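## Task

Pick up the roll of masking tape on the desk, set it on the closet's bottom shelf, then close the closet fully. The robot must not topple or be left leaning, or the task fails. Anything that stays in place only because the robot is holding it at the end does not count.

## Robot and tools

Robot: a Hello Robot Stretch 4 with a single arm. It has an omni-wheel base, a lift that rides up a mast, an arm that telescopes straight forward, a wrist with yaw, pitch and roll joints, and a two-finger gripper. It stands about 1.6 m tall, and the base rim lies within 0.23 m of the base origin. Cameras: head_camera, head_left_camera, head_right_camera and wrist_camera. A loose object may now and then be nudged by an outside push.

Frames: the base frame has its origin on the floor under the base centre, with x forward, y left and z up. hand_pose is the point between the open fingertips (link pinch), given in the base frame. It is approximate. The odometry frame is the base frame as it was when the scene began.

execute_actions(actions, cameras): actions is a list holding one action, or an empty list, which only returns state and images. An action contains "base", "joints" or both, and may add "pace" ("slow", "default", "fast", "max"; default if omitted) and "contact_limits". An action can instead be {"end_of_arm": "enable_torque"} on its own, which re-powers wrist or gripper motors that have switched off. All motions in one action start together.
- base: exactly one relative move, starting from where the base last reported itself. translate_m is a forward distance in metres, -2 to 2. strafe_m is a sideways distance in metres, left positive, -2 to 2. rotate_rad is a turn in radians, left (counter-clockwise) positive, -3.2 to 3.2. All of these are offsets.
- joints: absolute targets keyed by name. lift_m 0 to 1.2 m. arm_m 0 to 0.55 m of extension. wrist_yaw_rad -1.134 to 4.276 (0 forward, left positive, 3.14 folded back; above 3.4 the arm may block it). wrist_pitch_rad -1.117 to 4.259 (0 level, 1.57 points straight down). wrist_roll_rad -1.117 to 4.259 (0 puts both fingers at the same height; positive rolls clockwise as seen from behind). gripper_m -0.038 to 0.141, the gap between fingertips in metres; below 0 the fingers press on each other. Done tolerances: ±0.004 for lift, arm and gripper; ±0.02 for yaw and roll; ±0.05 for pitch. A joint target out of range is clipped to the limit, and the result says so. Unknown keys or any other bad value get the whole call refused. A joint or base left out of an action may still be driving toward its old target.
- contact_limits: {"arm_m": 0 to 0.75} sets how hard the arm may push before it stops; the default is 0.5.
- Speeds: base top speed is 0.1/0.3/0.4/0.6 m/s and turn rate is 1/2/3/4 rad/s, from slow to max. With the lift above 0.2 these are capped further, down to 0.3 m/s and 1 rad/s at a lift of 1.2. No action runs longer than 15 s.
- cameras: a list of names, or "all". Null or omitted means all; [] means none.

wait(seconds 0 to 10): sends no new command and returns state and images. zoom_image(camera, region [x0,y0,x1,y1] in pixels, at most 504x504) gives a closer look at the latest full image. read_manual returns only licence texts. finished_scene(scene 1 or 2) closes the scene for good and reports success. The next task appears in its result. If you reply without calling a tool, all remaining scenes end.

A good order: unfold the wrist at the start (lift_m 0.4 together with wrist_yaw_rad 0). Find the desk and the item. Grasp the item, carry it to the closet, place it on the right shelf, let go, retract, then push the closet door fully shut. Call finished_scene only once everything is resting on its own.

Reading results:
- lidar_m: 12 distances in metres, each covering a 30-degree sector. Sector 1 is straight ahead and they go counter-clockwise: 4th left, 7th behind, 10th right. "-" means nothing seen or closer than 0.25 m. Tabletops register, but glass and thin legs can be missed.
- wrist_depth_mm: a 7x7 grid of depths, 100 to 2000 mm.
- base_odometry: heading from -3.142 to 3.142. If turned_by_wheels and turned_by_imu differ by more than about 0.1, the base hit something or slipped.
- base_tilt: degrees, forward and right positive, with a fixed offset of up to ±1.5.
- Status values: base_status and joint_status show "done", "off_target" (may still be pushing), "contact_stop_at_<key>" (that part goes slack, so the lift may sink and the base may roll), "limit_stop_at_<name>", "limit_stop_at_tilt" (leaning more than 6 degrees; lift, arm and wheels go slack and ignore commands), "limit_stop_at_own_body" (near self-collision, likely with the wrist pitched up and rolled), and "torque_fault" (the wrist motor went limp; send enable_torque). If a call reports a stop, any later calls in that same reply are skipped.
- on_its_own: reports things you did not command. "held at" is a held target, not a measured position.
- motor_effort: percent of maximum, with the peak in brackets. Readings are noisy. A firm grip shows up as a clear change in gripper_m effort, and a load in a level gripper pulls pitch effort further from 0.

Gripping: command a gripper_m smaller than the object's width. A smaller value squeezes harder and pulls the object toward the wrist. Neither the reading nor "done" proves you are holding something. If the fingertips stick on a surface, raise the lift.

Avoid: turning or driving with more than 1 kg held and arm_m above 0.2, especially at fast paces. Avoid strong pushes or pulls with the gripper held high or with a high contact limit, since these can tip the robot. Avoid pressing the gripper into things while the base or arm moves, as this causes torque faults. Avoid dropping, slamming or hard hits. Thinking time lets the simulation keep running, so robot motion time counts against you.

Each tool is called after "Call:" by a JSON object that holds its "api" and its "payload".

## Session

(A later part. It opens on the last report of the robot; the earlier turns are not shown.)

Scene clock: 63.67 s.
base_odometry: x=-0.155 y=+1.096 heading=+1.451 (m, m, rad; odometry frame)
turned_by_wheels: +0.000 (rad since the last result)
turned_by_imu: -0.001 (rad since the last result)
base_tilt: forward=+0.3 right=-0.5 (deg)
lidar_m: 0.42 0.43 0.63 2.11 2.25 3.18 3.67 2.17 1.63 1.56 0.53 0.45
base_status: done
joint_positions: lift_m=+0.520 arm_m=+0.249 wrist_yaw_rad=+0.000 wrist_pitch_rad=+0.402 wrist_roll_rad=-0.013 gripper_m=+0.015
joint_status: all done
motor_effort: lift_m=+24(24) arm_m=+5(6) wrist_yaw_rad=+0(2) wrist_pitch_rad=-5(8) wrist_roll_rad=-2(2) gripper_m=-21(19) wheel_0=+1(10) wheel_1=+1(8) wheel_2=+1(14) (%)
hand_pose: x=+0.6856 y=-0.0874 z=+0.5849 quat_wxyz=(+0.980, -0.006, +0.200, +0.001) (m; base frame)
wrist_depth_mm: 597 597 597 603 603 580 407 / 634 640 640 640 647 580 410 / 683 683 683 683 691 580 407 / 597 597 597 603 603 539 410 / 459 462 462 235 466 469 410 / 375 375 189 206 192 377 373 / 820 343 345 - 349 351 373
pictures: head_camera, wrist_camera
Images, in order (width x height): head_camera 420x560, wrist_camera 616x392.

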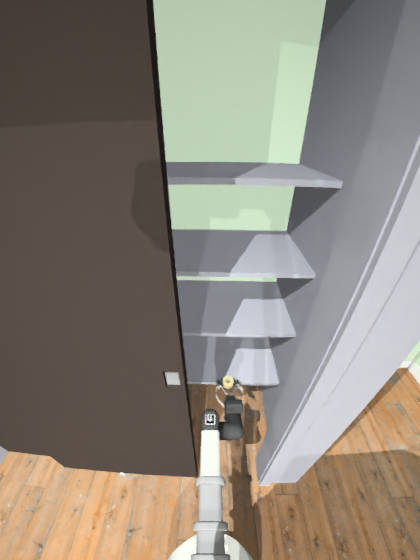

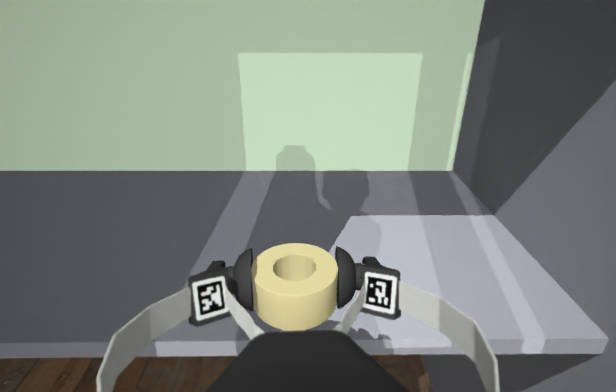

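Call:
{"api": "execute_actions", "payload": {"actions": [{"joints":{"arm_m":0.42,"lift_m":0.47}}], "cameras": []}}

Call:
{"api": "execute_actions", "payload": {"actions": [{"joints":{"lift_m":0.422}}], "cameras": ["wrist_camera"]}}

Scene clock: 65.37 s.
base_odometry: x=-0.155 y=+1.096 heading=+1.451 (m, m, rad; odometry frame)
turned_by_wheels: +0.000 (rad since the last result)
turned_by_imu: +0.000 (rad since the last result)
base_tilt: forward=+0.3 right=-0.5 (deg)
lidar_m: 0.38 0.43 0.62 2.14 2.22 3.13 3.67 2.19 1.60 1.57 0.58 0.44
base_status: not commanded
joint_positions: lift_m=+0.470 arm_m=+0.419 wrist_yaw_rad=+0.000 wrist_pitch_rad=+0.402 wrist_roll_rad=-0.013 gripper_m=+0.015
joint_status: all done
motor_effort: lift_m=+15(28) arm_m=+5(5) wrist_yaw_rad=+0(0) wrist_pitch_rad=-7(6) wrist_roll_rad=-2(2) gripper_m=-18(19) wheel_0=+1(1) wheel_1=+1(1) wheel_2=+1(1) (%)
hand_pose: x=+0.8555 y=-0.0874 z=+0.5357 quat_wxyz=(+0.980, -0.006, +0.200, +0.001) (m; base frame)
wrist_depth_mm: 439 442 445 442 445 449 407 / 469 469 473 477 473 477 415 / 500 500 500 504 508 508 415 / 484 488 488 488 488 492 415 / 373 375 375 235 377 379 377 / 303 303 189 206 193 306 307 / 256 249 255 - 265 250 258
pictures: none
No camera images: the call's "cameras" was empty. Leave "cameras" out to get every camera's image.

Scene clock: 66.43 s.
base_odometry: x=-0.155 y=+1.096 heading=+1.451 (m, m, rad; odometry frame)
turned_by_wheels: +0.000 (rad since the last result)
turned_by_imu: +0.000 (rad since the last result)
base_tilt: forward=+0.3 right=-0.6 (deg)
lidar_m: 0.41 0.43 0.61 2.13 2.25 3.16 3.70 2.23 1.60 1.57 0.53 0.45
base_status: not commanded
joint_positions: lift_m=+0.422 arm_m=+0.419 wrist_yaw_rad=+0.000 wrist_pitch_rad=+0.402 wrist_roll_rad=-0.013 gripper_m=+0.015
joint_status: all done
motor_effort: lift_m=+15(20) arm_m=+5(5) wrist_yaw_rad=+0(0) wrist_pitch_rad=-6(7) wrist_roll_rad=-2(1) gripper_m=-20(19) wheel_0=+1(1) wheel_1=+1(1) wheel_2=+1(1) (%)
hand_pose: x=+0.8555 y=-0.0874 z=+0.4876 quat_wxyz=(+0.980, -0.006, +0.200, +0.001) (m; base frame)
wrist_depth_mm: 439 442 445 445 445 445 407 / 469 469 469 477 477 477 415 / 492 496 492 496 500 500 415 / 375 375 377 379 379 379 377 / 289 290 291 236 293 293 293 / 236 236 189 206 193 237 238 / 199 193 198 - 206 193 200
pictures: wrist_camera
Images, in order (width x height): wrist_camera 616x392.

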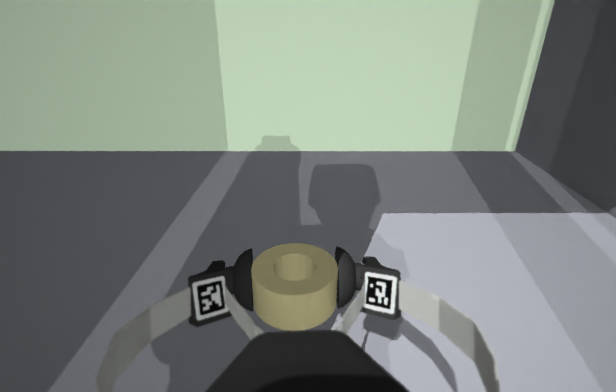

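Call:
{"api": "execute_actions", "payload": {"actions": [{"joints":{"lift_m":0.418,"gripper_m":0.085}}], "cameras": []}}

Call:
{"api": "execute_actions", "payload": {"actions": [{"base":{"translate_m":-0.2},"joints":{"lift_m":0.45,"arm_m":0.05}}], "cameras": ["wrist_camera"]}}

Call:
{"api": "execute_actions", "payload": {"actions": [{"base":{"strafe_m":0.22},"joints":{"lift_m":0.808,"gripper_m":-0.01,"wrist_pitch_rad":-0.015},"pace":"fast"}], "cameras": ["head_camera","wrist_camera"]}}

Scene clock: 68.10 s.
base_odometry: x=-0.155 y=+1.096 heading=+1.451 (m, m, rad; odometry frame)
turned_by_wheels: +0.000 (rad since the last result)
turned_by_imu: +0.000 (rad since the last result)
base_tilt: forward=+0.2 right=-0.6 (deg)
lidar_m: 0.41 0.43 0.61 2.12 2.26 3.15 3.68 2.22 1.61 1.57 0.55 0.44
base_status: not commanded
joint_positions: lift_m=+0.418 arm_m=+0.419 wrist_yaw_rad=+0.000 wrist_pitch_rad=+0.402 wrist_roll_rad=-0.013 gripper_m=+0.085
joint_status: all done
motor_effort: lift_m=+15(8) arm_m=+5(5) wrist_yaw_rad=+0(0) wrist_pitch_rad=-8(6) wrist_roll_rad=-2(1) gripper_m=-2(17) wheel_0=+0(1) wheel_1=+1(1) wheel_2=+1(1) (%)
hand_pose: x=+0.8555 y=-0.0874 z=+0.4837 quat_wxyz=(+0.980, -0.006, +0.200, +0.001) (m; base frame)
wrist_depth_mm: 442 442 442 445 445 445 407 / 469 469 473 469 477 477 415 / 488 488 488 492 492 496 415 / 368 366 370 370 373 373 373 / 283 283 285 260 285 286 286 / 230 222 202 212 207 232 233 / 194 188 195 - 201 190 196
pictures: none
No camera images: the call's "cameras" was empty. Leave "cameras" out to get every camera's image.

Scene clock: 70.30 s.
base_odometry: x=-0.179 y=+0.898 heading=+1.450 (m, m, rad; odometry frame)
turned_by_wheels: +0.000 (rad since the last result)
turned_by_imu: +0.000 (rad since the last result)
base_tilt: forward=+0.4 right=-0.6 (deg)
lidar_m: 0.62 0.64 0.92 2.13 2.29 3.17 3.45 2.12 1.56 1.54 1.66 0.62
base_status: done
joint_positions: lift_m=+0.450 arm_m=+0.051 wrist_yaw_rad=+0.000 wrist_pitch_rad=+0.402 wrist_roll_rad=-0.013 gripper_m=+0.085
joint_status: all done
motor_effort: lift_m=+24(22) arm_m=-5(8) wrist_yaw_rad=+1(0) wrist_pitch_rad=-6(7) wrist_roll_rad=-1(1) gripper_m=-1(2) wheel_0=-2(7) wheel_1=-2(7) wheel_2=+2(8) (%)
hand_pose: x=+0.4873 y=-0.0875 z=+0.5149 quat_wxyz=(+0.980, -0.006, +0.200, +0.001) (m; base frame)
wrist_depth_mm: 301 960 976 976 960 355 282 / 320 842 1008 1025 976 355 296 / 342 364 768 778 778 353 320 / 366 379 1205 1182 1098 355 351 / 397 402 1138 1138 854 377 387 / 430 424 203 931 220 397 418 / 469 466 788 - 609 439 459
pictures: wrist_camera
Images, in order (width x height): wrist_camera 616x392.

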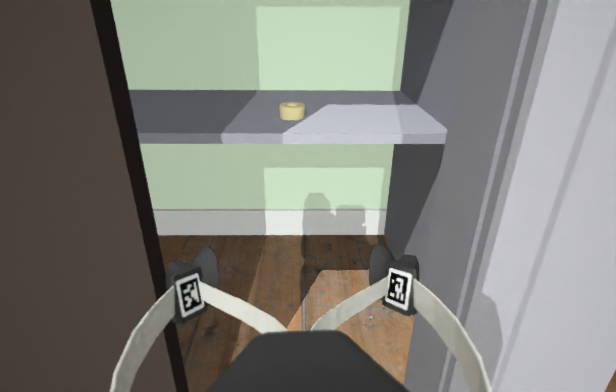

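Scene clock: 72.27 s.
base_odometry: x=-0.397 y=+0.924 heading=+1.450 (m, m, rad; odometry frame)
turned_by_wheels: +0.000 (rad since the last result)
turned_by_imu: +0.000 (rad since the last result)
base_tilt: forward=+0.2 right=-0.6 (deg)
lidar_m: 0.59 0.62 0.99 1.92 1.98 2.86 3.46 2.49 1.81 1.75 0.85 0.75
base_status: done
joint_positions: lift_m=+0.808 arm_m=+0.051 wrist_yaw_rad=+0.000 wrist_pitch_rad=-0.013 wrist_roll_rad=-0.013 gripper_m=-0.010
joint_status: all done
motor_effort: lift_m=+24(29) arm_m=-5(5) wrist_yaw_rad=+0(1) wrist_pitch_rad=-6(8) wrist_roll_rad=-1(1) gripper_m=-10(10) wheel_0=+1(11) wheel_1=+0(14) wheel_2=+0(4) (%)
hand_pose: x=+0.5102 y=-0.0874 z=+0.9895 quat_wxyz=(+1.000, -0.006, -0.006, +0.000) (m; base frame)
wrist_depth_mm: 345 349 349 349 991 946 699 / 347 349 351 353 1078 1025 707 / 351 353 353 353 1078 891 691 / 353 353 355 357 1078 1025 715 / 355 355 357 357 1042 904 715 / 359 357 185 196 185 866 699 / 359 359 362 - 1118 891 715
pictures: head_camera, wrist_camera
Images, in order (width x height): head_camera 420x560, wrist_camera 616x392.

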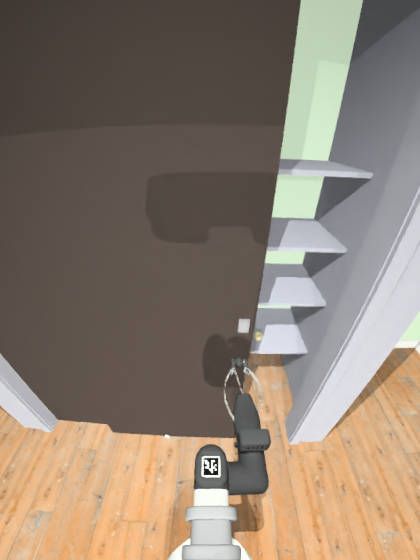

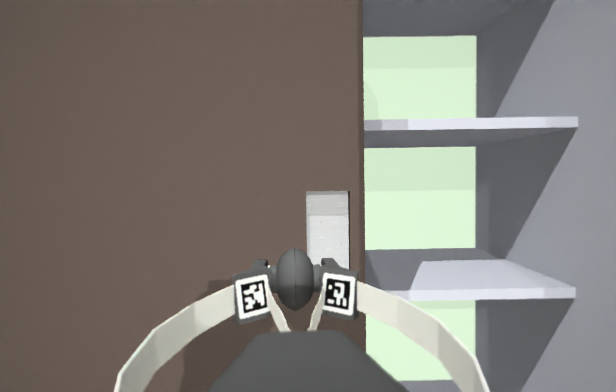

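Call:
{"api": "execute_actions", "payload": {"actions": [{"base":{"strafe_m":0.068},"joints":{"wrist_yaw_rad":-0.35,"arm_m":0.18}}], "cameras": ["wrist_camera"]}}

Call:
{"api": "execute_actions", "payload": {"actions": [{"joints":{"arm_m":0.26},"contact_limits":{"arm_m":0.1},"pace":"slow"}], "cameras": ["wrist_camera"]}}

Scene clock: 73.87 s.
base_odometry: x=-0.465 y=+0.932 heading=+1.450 (m, m, rad; odometry frame)
turned_by_wheels: +0.000 (rad since the last result)
turned_by_imu: +0.000 (rad since the last result)
base_tilt: forward=+0.3 right=-0.6 (deg)
lidar_m: 0.59 0.65 1.00 1.84 1.98 2.74 3.40 2.59 1.88 1.82 0.85 0.63
base_status: done
joint_positions: lift_m=+0.808 arm_m=+0.179 wrist_yaw_rad=-0.350 wrist_pitch_rad=-0.013 wrist_roll_rad=-0.013 gripper_m=-0.010
joint_status: all done
motor_effort: lift_m=+24(24) arm_m=+5(5) wrist_yaw_rad=+0(9) wrist_pitch_rad=-6(8) wrist_roll_rad=-1(1) gripper_m=-10(9) wheel_0=+2(5) wheel_1=-1(10) wheel_2=+0(1) (%)
hand_pose: x=+0.5910 y=-0.1810 z=+0.9896 quat_wxyz=(+0.985, -0.007, -0.005, -0.174) (m; base frame)
wrist_depth_mm: 218 235 253 274 891 683 449 / 220 235 254 277 946 683 449 / 220 236 255 278 866 691 452 / 220 237 256 283 976 691 452 / 222 238 255 282 904 699 459 / 223 237 186 196 185 699 459 / 224 234 257 - 931 634 462
pictures: wrist_camera
Images, in order (width x height): wrist_camera 616x392.

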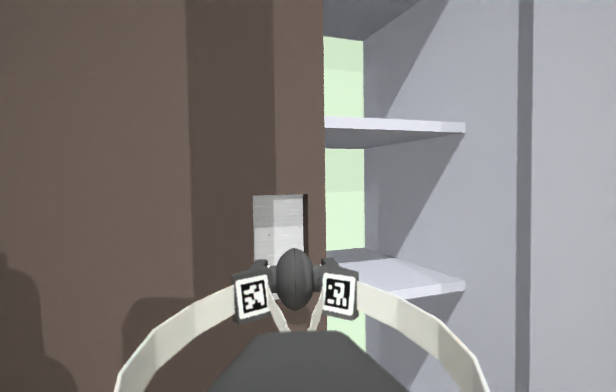

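Scene clock: 75.27 s.
base_odometry: x=-0.465 y=+0.932 heading=+1.450 (m, m, rad; odometry frame)
turned_by_wheels: -0.001 (rad since the last result)
turned_by_imu: +0.001 (rad since the last result)
base_tilt: forward=+0.2 right=-0.5 (deg)
lidar_m: 0.60 0.67 1.01 1.86 1.94 2.73 3.45 2.60 1.88 1.83 0.84 0.61
base_status: not commanded
joint_positions: lift_m=+0.808 arm_m=+0.221 wrist_yaw_rad=-0.361 wrist_pitch_rad=-0.012 wrist_roll_rad=-0.013 gripper_m=-0.010
joint_status: arm_m contact_stop (moved +0.041 of +0.081)
on_its_own: arm_m is slack since a contact_stop (your +0.260 is given up); wrist_yaw_rad is at rest, and its effort (+31) is outside its rest range (-13 to +13)
motor_effort: lift_m=+24(24) arm_m=+0(14) wrist_yaw_rad=+31(43) wrist_pitch_rad=-6(8) wrist_roll_rad=-1(2) gripper_m=-10(10) wheel_0=+1(3) wheel_1=+0(1) wheel_2=-8(8) (%)
contact_limits: arm_m 0.1
hand_pose: x=+0.6305 y=-0.1836 z=+0.9894 quat_wxyz=(+0.984, -0.007, -0.005, -0.179) (m; base frame)
wrist_depth_mm: 186 200 216 236 878 676 442 / 186 201 218 237 917 676 449 / 187 202 219 239 842 676 449 / 189 203 220 246 946 683 449 / 189 204 219 247 904 691 452 / 190 204 185 204 183 691 455 / 191 200 220 - 917 647 452
pictures: wrist_camera
Images, in order (width x height): wrist_camera 616x392.

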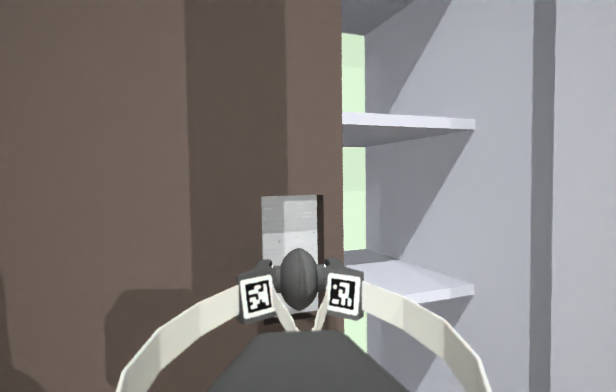

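Call:
{"api": "execute_actions", "payload": {"actions": [{"base":{"strafe_m":-0.28},"joints":{"arm_m":0.222},"pace":"slow"}], "cameras": ["head_camera","wrist_camera"]}}

Scene clock: 79.27 s.
base_odometry: x=-0.187 y=+0.898 heading=+1.450 (m, m, rad; odometry frame)
turned_by_wheels: +0.000 (rad since the last result)
turned_by_imu: +0.000 (rad since the last result)
base_tilt: forward=+0.2 right=-0.6 (deg)
lidar_m: 0.57 0.65 0.98 2.14 2.28 3.12 3.45 2.18 1.61 1.54 1.67 0.63
base_status: done
joint_positions: lift_m=+0.808 arm_m=+0.221 wrist_yaw_rad=-0.355 wrist_pitch_rad=-0.013 wrist_roll_rad=-0.013 gripper_m=-0.010
joint_status: all done
on_its_own: wrist_yaw_rad is at rest, and its effort (+16) is outside its rest range (-13 to +13)
motor_effort: lift_m=+24(24) arm_m=+5(9) wrist_yaw_rad=+16(33) wrist_pitch_rad=-6(7) wrist_roll_rad=-1(1) gripper_m=-8(10) wheel_0=+5(17) wheel_1=+0(8) wheel_2=-1(6) (%)
hand_pose: x=+0.6321 y=-0.1823 z=+0.9897 quat_wxyz=(+0.984, -0.007, -0.005, -0.177) (m; base frame)
wrist_depth_mm: 178 191 206 225 283 236 276 / 179 192 207 226 286 237 276 / 180 193 208 228 289 238 278 / 181 194 210 232 290 240 281 / 181 195 211 233 293 241 283 / 182 196 186 204 186 244 285 / 183 191 211 - 281 243 287
pictures: head_camera, wrist_camera
Images, in order (width x height): head_camera 420x560, wrist_camera 616x392.

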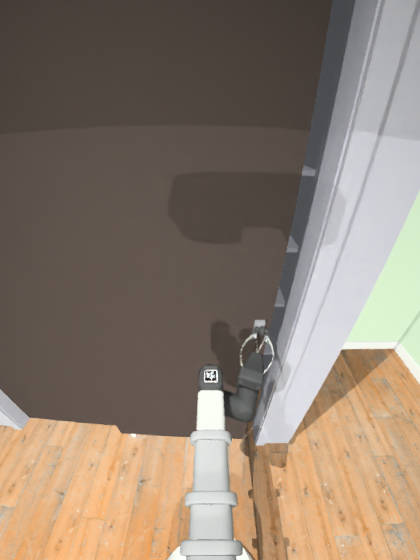

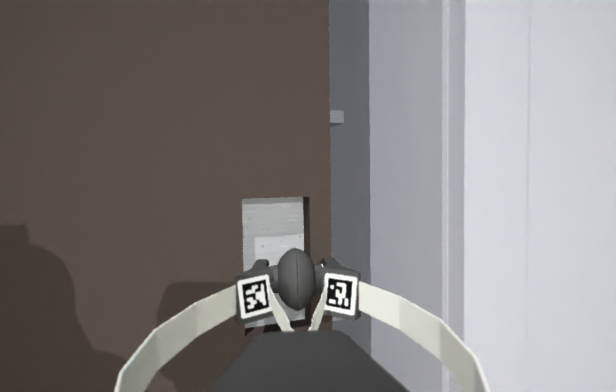

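Call:
{"api": "execute_actions", "payload": {"actions": [{"base":{"strafe_m":-0.065},"pace":"slow"}], "cameras": ["wrist_camera"]}}

Scene clock: 81.13 s.
base_odometry: x=-0.123 y=+0.890 heading=+1.450 (m, m, rad; odometry frame)
turned_by_wheels: +0.000 (rad since the last result)
turned_by_imu: +0.002 (rad since the last result)
base_tilt: forward=+0.3 right=-0.6 (deg)
lidar_m: 0.60 0.64 0.98 2.21 2.30 3.29 3.46 2.12 1.53 1.48 1.61 0.62
base_status: done
joint_positions: lift_m=+0.808 arm_m=+0.221 wrist_yaw_rad=-0.360 wrist_pitch_rad=-0.013 wrist_roll_rad=-0.013 gripper_m=-0.010
joint_status: not commanded
on_its_own: wrist_yaw_rad is at rest, and its effort (+29) is outside its rest range (-13 to +13)
motor_effort: lift_m=+24(24) arm_m=+5(5) wrist_yaw_rad=+29(29) wrist_pitch_rad=-4(4) wrist_roll_rad=-2(1) gripper_m=-6(9) wheel_0=+10(18) wheel_1=+1(4) wheel_2=-5(5) (%)
hand_pose: x=+0.6313 y=-0.1834 z=+0.9898 quat_wxyz=(+0.984, -0.008, -0.005, -0.179) (m; base frame)
wrist_depth_mm: 178 190 206 222 212 249 277 / 179 192 208 224 213 251 281 / 179 193 208 226 214 253 283 / 180 194 210 231 216 254 286 / 181 195 210 233 217 257 289 / 182 195 186 204 185 258 290 / 183 191 210 - 220 259 293
pictures: wrist_camera
Images, in order (width x height): wrist_camera 616x392.

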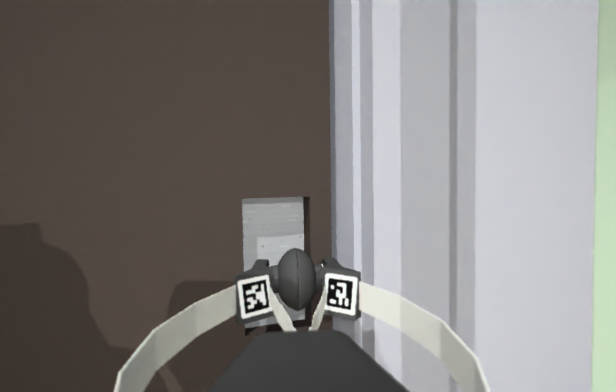

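A sliver may remain, so I'll give it a small extra push and then retract.

Call:
{"api": "execute_actions", "payload": {"actions": [{"base":{"strafe_m":-0.01},"pace":"slow"}], "cameras": ["wrist_camera"]}}

Call:
{"api": "execute_actions", "payload": {"actions": [{"joints":{"arm_m":0.12,"wrist_yaw_rad":-0.2}}], "cameras": ["wrist_camera","head_left_camera"]}}

Scene clock: 82.10 s.
base_odometry: x=-0.113 y=+0.889 heading=+1.451 (m, m, rad; odometry frame)
turned_by_wheels: +0.000 (rad since the last result)
turned_by_imu: +0.004 (rad since the last result)
base_tilt: forward=+0.2 right=-0.5 (deg)
lidar_m: 0.61 0.63 1.00 2.19 2.33 3.24 3.46 2.10 1.53 1.47 1.59 0.59
base_status: done
joint_positions: lift_m=+0.808 arm_m=+0.221 wrist_yaw_rad=-0.360 wrist_pitch_rad=-0.013 wrist_roll_rad=-0.013 gripper_m=-0.010
joint_status: not commanded
on_its_own: wrist_yaw_rad is at rest, and its effort (+29) is outside its rest range (-13 to +13)
motor_effort: lift_m=+24(24) arm_m=+5(5) wrist_yaw_rad=+29(29) wrist_pitch_rad=-6(4) wrist_roll_rad=-1(1) gripper_m=-7(6) wheel_0=+7(10) wheel_1=+2(4) wheel_2=-5(5) (%)
hand_pose: x=+0.6312 y=-0.1834 z=+0.9898 quat_wxyz=(+0.984, -0.008, -0.005, -0.179) (m; base frame)
wrist_depth_mm: 178 191 206 221 208 249 277 / 179 192 208 223 210 251 279 / 180 193 209 224 211 252 282 / 180 194 210 230 213 255 285 / 181 195 210 233 214 256 287 / 182 195 187 195 185 258 289 / 183 191 210 - 217 258 291
pictures: wrist_camera
Images, in order (width x height): wrist_camera 616x392.

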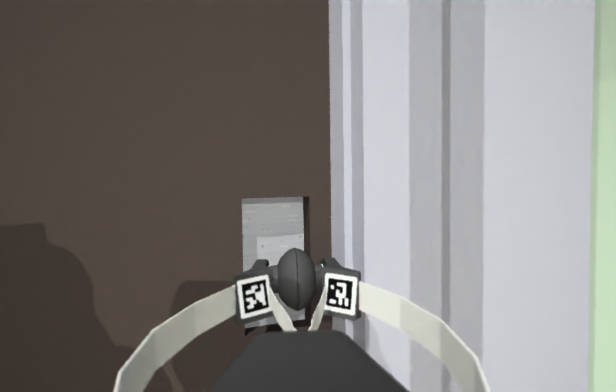

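Scene clock: 83.40 s.
base_odometry: x=-0.113 y=+0.889 heading=+1.450 (m, m, rad; odometry frame)
turned_by_wheels: +0.000 (rad since the last result)
turned_by_imu: -0.009 (rad since the last result)
base_tilt: forward=+0.4 right=-0.5 (deg)
lidar_m: 0.60 0.62 0.97 2.20 2.34 3.27 3.47 2.11 1.52 1.47 1.60 0.60
base_status: not commanded
joint_positions: lift_m=+0.808 arm_m=+0.121 wrist_yaw_rad=-0.200 wrist_pitch_rad=-0.013 wrist_roll_rad=-0.013 gripper_m=-0.010
joint_status: all done
motor_effort: lift_m=+24(24) arm_m=-5(6) wrist_yaw_rad=+1(89) wrist_pitch_rad=-6(8) wrist_roll_rad=-1(1) gripper_m=-11(11) wheel_0=+1(13) wheel_1=+2(2) wheel_2=-1(16) (%)
hand_pose: x=+0.5571 y=-0.1430 z=+0.9895 quat_wxyz=(+0.995, -0.007, -0.006, -0.100) (m; base frame)
wrist_depth_mm: 257 270 282 294 281 312 329 / 258 271 283 297 283 314 332 / 260 272 286 298 285 315 332 / 262 273 287 306 287 317 336 / 263 276 289 306 290 319 338 / 264 276 185 204 186 322 342 / 266 273 287 - 293 324 343
pictures: head_left_camera, wrist_camera
Images, in order (width x height): head_left_camera 420x672, wrist_camera 616x392.

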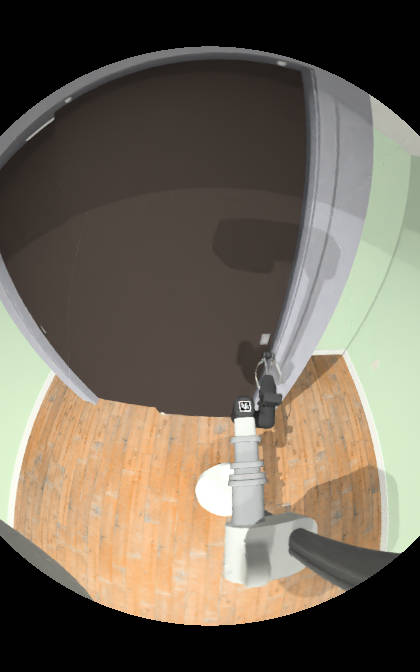

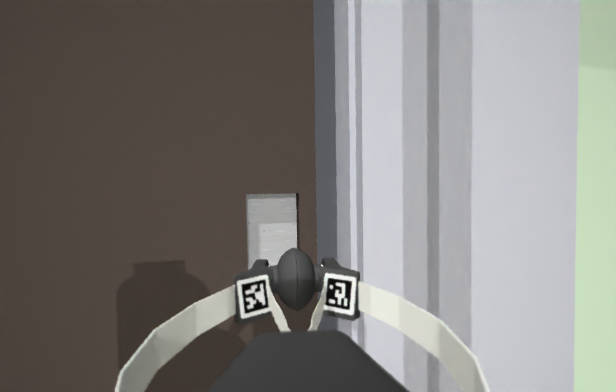

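The wrist turn pulled the door about 2 cm open again, so I'm redoing the last push.

Call:
{"api": "execute_actions", "payload": {"actions": [{"base":{"strafe_m":0.035},"joints":{"arm_m":0.19,"wrist_yaw_rad":-0.35}}], "cameras": ["wrist_camera"]}}

Call:
{"api": "execute_actions", "payload": {"actions": [{"joints":{"arm_m":0.222},"contact_limits":{"arm_m":0.15},"pace":"slow"}], "cameras": ["wrist_camera"]}}

Call:
{"api": "execute_actions", "payload": {"actions": [{"base":{"strafe_m":-0.04},"pace":"slow"}], "cameras": ["wrist_camera"]}}

Call:
{"api": "execute_actions", "payload": {"actions": [{"joints":{"arm_m":0.12}}], "cameras": ["wrist_camera","head_camera"]}}

Scene clock: 84.67 s.
base_odometry: x=-0.147 y=+0.893 heading=+1.450 (m, m, rad; odometry frame)
turned_by_wheels: +0.000 (rad since the last result)
turned_by_imu: +0.000 (rad since the last result)
base_tilt: forward=+0.4 right=-0.5 (deg)
lidar_m: 0.58 0.65 1.00 2.16 2.30 3.20 3.45 2.13 1.55 1.49 1.62 0.63
base_status: done
joint_positions: lift_m=+0.808 arm_m=+0.189 wrist_yaw_rad=-0.350 wrist_pitch_rad=-0.013 wrist_roll_rad=-0.013 gripper_m=-0.010
joint_status: all done
motor_effort: lift_m=+24(24) arm_m=+5(7) wrist_yaw_rad=+0(3) wrist_pitch_rad=-7(7) wrist_roll_rad=-2(1) gripper_m=-11(10) wheel_0=+0(8) wheel_1=+0(8) wheel_2=+0(2) (%)
hand_pose: x=+0.6010 y=-0.1810 z=+0.9895 quat_wxyz=(+0.985, -0.007, -0.005, -0.174) (m; base frame)
wrist_depth_mm: 204 218 236 256 249 287 320 / 204 220 236 257 250 289 324 / 206 221 238 259 252 290 325 / 206 222 240 268 254 293 329 / 208 223 239 265 256 296 330 / 208 224 185 204 186 298 334 / 210 218 240 - 256 298 336
pictures: wrist_camera
Images, in order (width x height): wrist_camera 616x392.

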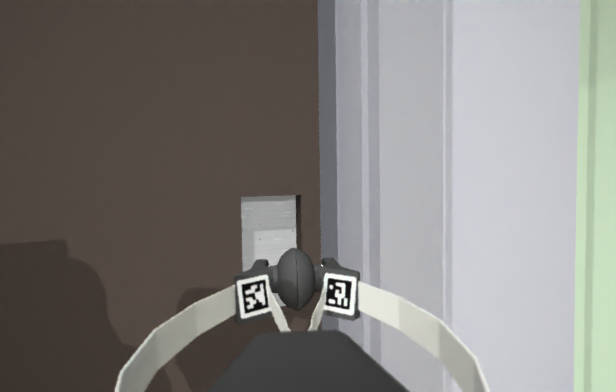

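Scene clock: 86.07 s.
base_odometry: x=-0.147 y=+0.893 heading=+1.450 (m, m, rad; odometry frame)
turned_by_wheels: +0.000 (rad since the last result)
turned_by_imu: +0.000 (rad since the last result)
base_tilt: forward=+0.3 right=-0.6 (deg)
lidar_m: 0.60 0.64 0.98 2.16 2.30 3.17 3.46 2.11 1.57 1.52 1.65 0.60
base_status: not commanded
joint_positions: lift_m=+0.808 arm_m=+0.220 wrist_yaw_rad=-0.356 wrist_pitch_rad=-0.013 wrist_roll_rad=-0.013 gripper_m=-0.010
joint_status: all done
on_its_own: wrist_yaw_rad is at rest, and its effort (+16) is outside its rest range (-13 to +13)
motor_effort: lift_m=+24(24) arm_m=+9(11) wrist_yaw_rad=+16(17) wrist_pitch_rad=-5(6) wrist_roll_rad=-1(1) gripper_m=-8(11) wheel_0=+0(0) wheel_1=+0(0) wheel_2=-1(1) (%)
contact_limits: arm_m 0.15
hand_pose: x=+0.6314 y=-0.1824 z=+0.9896 quat_wxyz=(+0.984, -0.007, -0.005, -0.177) (m; base frame)
wrist_depth_mm: 178 191 206 225 221 250 276 / 179 192 208 226 224 252 277 / 180 193 208 228 225 253 279 / 180 194 210 233 227 255 282 / 181 195 211 233 228 257 283 / 182 195 186 204 185 258 287 / 183 191 210 - 228 260 290
pictures: wrist_camera
Images, in order (width x height): wrist_camera 616x392.

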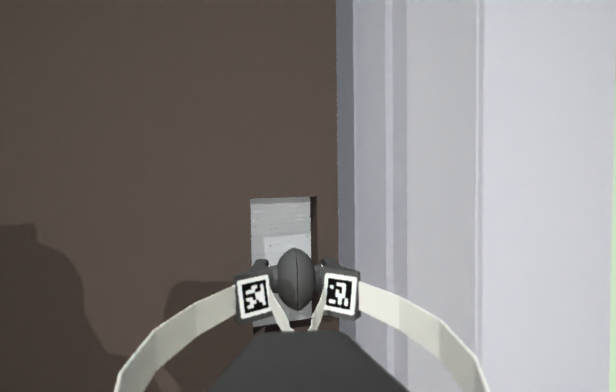

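Scene clock: 87.53 s.
base_odometry: x=-0.108 y=+0.888 heading=+1.451 (m, m, rad; odometry frame)
turned_by_wheels: +0.001 (rad since the last result)
turned_by_imu: +0.010 (rad since the last result)
base_tilt: forward=+0.2 right=-0.5 (deg)
lidar_m: 0.57 0.64 0.98 2.20 2.35 3.30 3.46 2.04 1.53 1.47 1.58 0.61
base_status: done
joint_positions: lift_m=+0.808 arm_m=+0.220 wrist_yaw_rad=-0.359 wrist_pitch_rad=-0.013 wrist_roll_rad=-0.013 gripper_m=-0.010
joint_status: not commanded
on_its_own: wrist_yaw_rad is at rest, and its effort (+25) is outside its rest range (-13 to +13)
motor_effort: lift_m=+24(24) arm_m=+9(9) wrist_yaw_rad=+25(27) wrist_pitch_rad=-6(7) wrist_roll_rad=-1(1) gripper_m=-5(7) wheel_0=+14(16) wheel_1=+0(4) wheel_2=-5(4) (%)
hand_pose: x=+0.6308 y=-0.1831 z=+0.9897 quat_wxyz=(+0.984, -0.008, -0.005, -0.178) (m; base frame)
wrist_depth_mm: 179 191 206 220 209 249 277 / 179 193 208 221 210 250 279 / 181 194 209 224 211 252 281 / 181 195 210 227 213 253 283 / 182 196 210 229 214 256 286 / 183 195 185 196 185 257 289 / 185 191 211 - 218 259 291
pictures: wrist_camera
Images, in order (width x height): wrist_camera 616x392.

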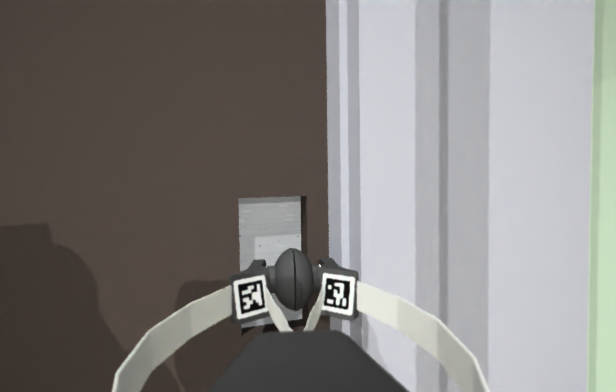

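Scene clock: 88.83 s.
base_odometry: x=-0.108 y=+0.888 heading=+1.450 (m, m, rad; odometry frame)
turned_by_wheels: -0.001 (rad since the last result)
turned_by_imu: -0.001 (rad since the last result)
base_tilt: forward=+0.3 right=-0.5 (deg)
lidar_m: 0.59 0.65 1.01 2.20 2.31 3.32 3.47 2.06 1.51 1.46 1.56 0.62
base_status: not commanded
joint_positions: lift_m=+0.808 arm_m=+0.121 wrist_yaw_rad=-0.350 wrist_pitch_rad=-0.013 wrist_roll_rad=-0.013 gripper_m=-0.010
joint_status: all done
motor_effort: lift_m=+24(24) arm_m=-5(5) wrist_yaw_rad=+0(25) wrist_pitch_rad=-8(7) wrist_roll_rad=-2(2) gripper_m=-10(11) wheel_0=+4(14) wheel_1=+0(0) wheel_2=-1(5) (%)
hand_pose: x=+0.5328 y=-0.1811 z=+0.9895 quat_wxyz=(+0.985, -0.007, -0.005, -0.174) (m; base frame)
wrist_depth_mm: 259 278 300 300 338 373 1430 / 260 279 300 303 338 375 1430 / 260 279 301 304 342 377 1397 / 263 281 306 306 343 377 1464 / 264 282 303 303 343 382 1464 / 265 283 185 204 186 382 1464 / 266 277 304 - 351 387 1464
pictures: head_camera, wrist_camera
Images, in order (width x height): head_camera 420x560, wrist_camera 616x392.

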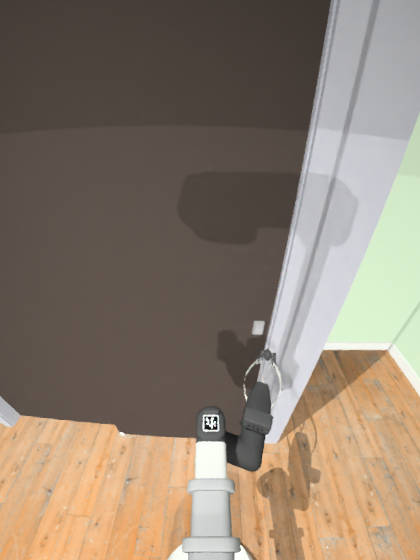

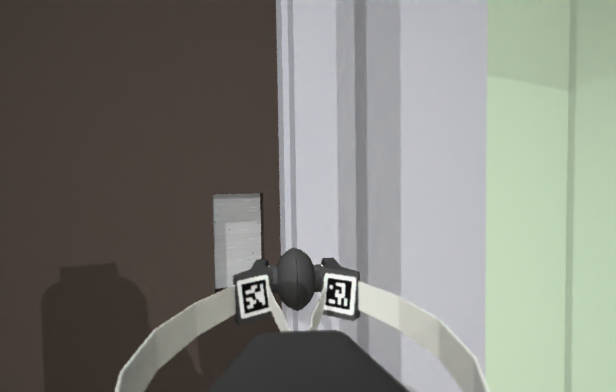

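Call:
{"api": "finished_scene", "payload": {"scene": 1}}

The scene is finished: the task was done.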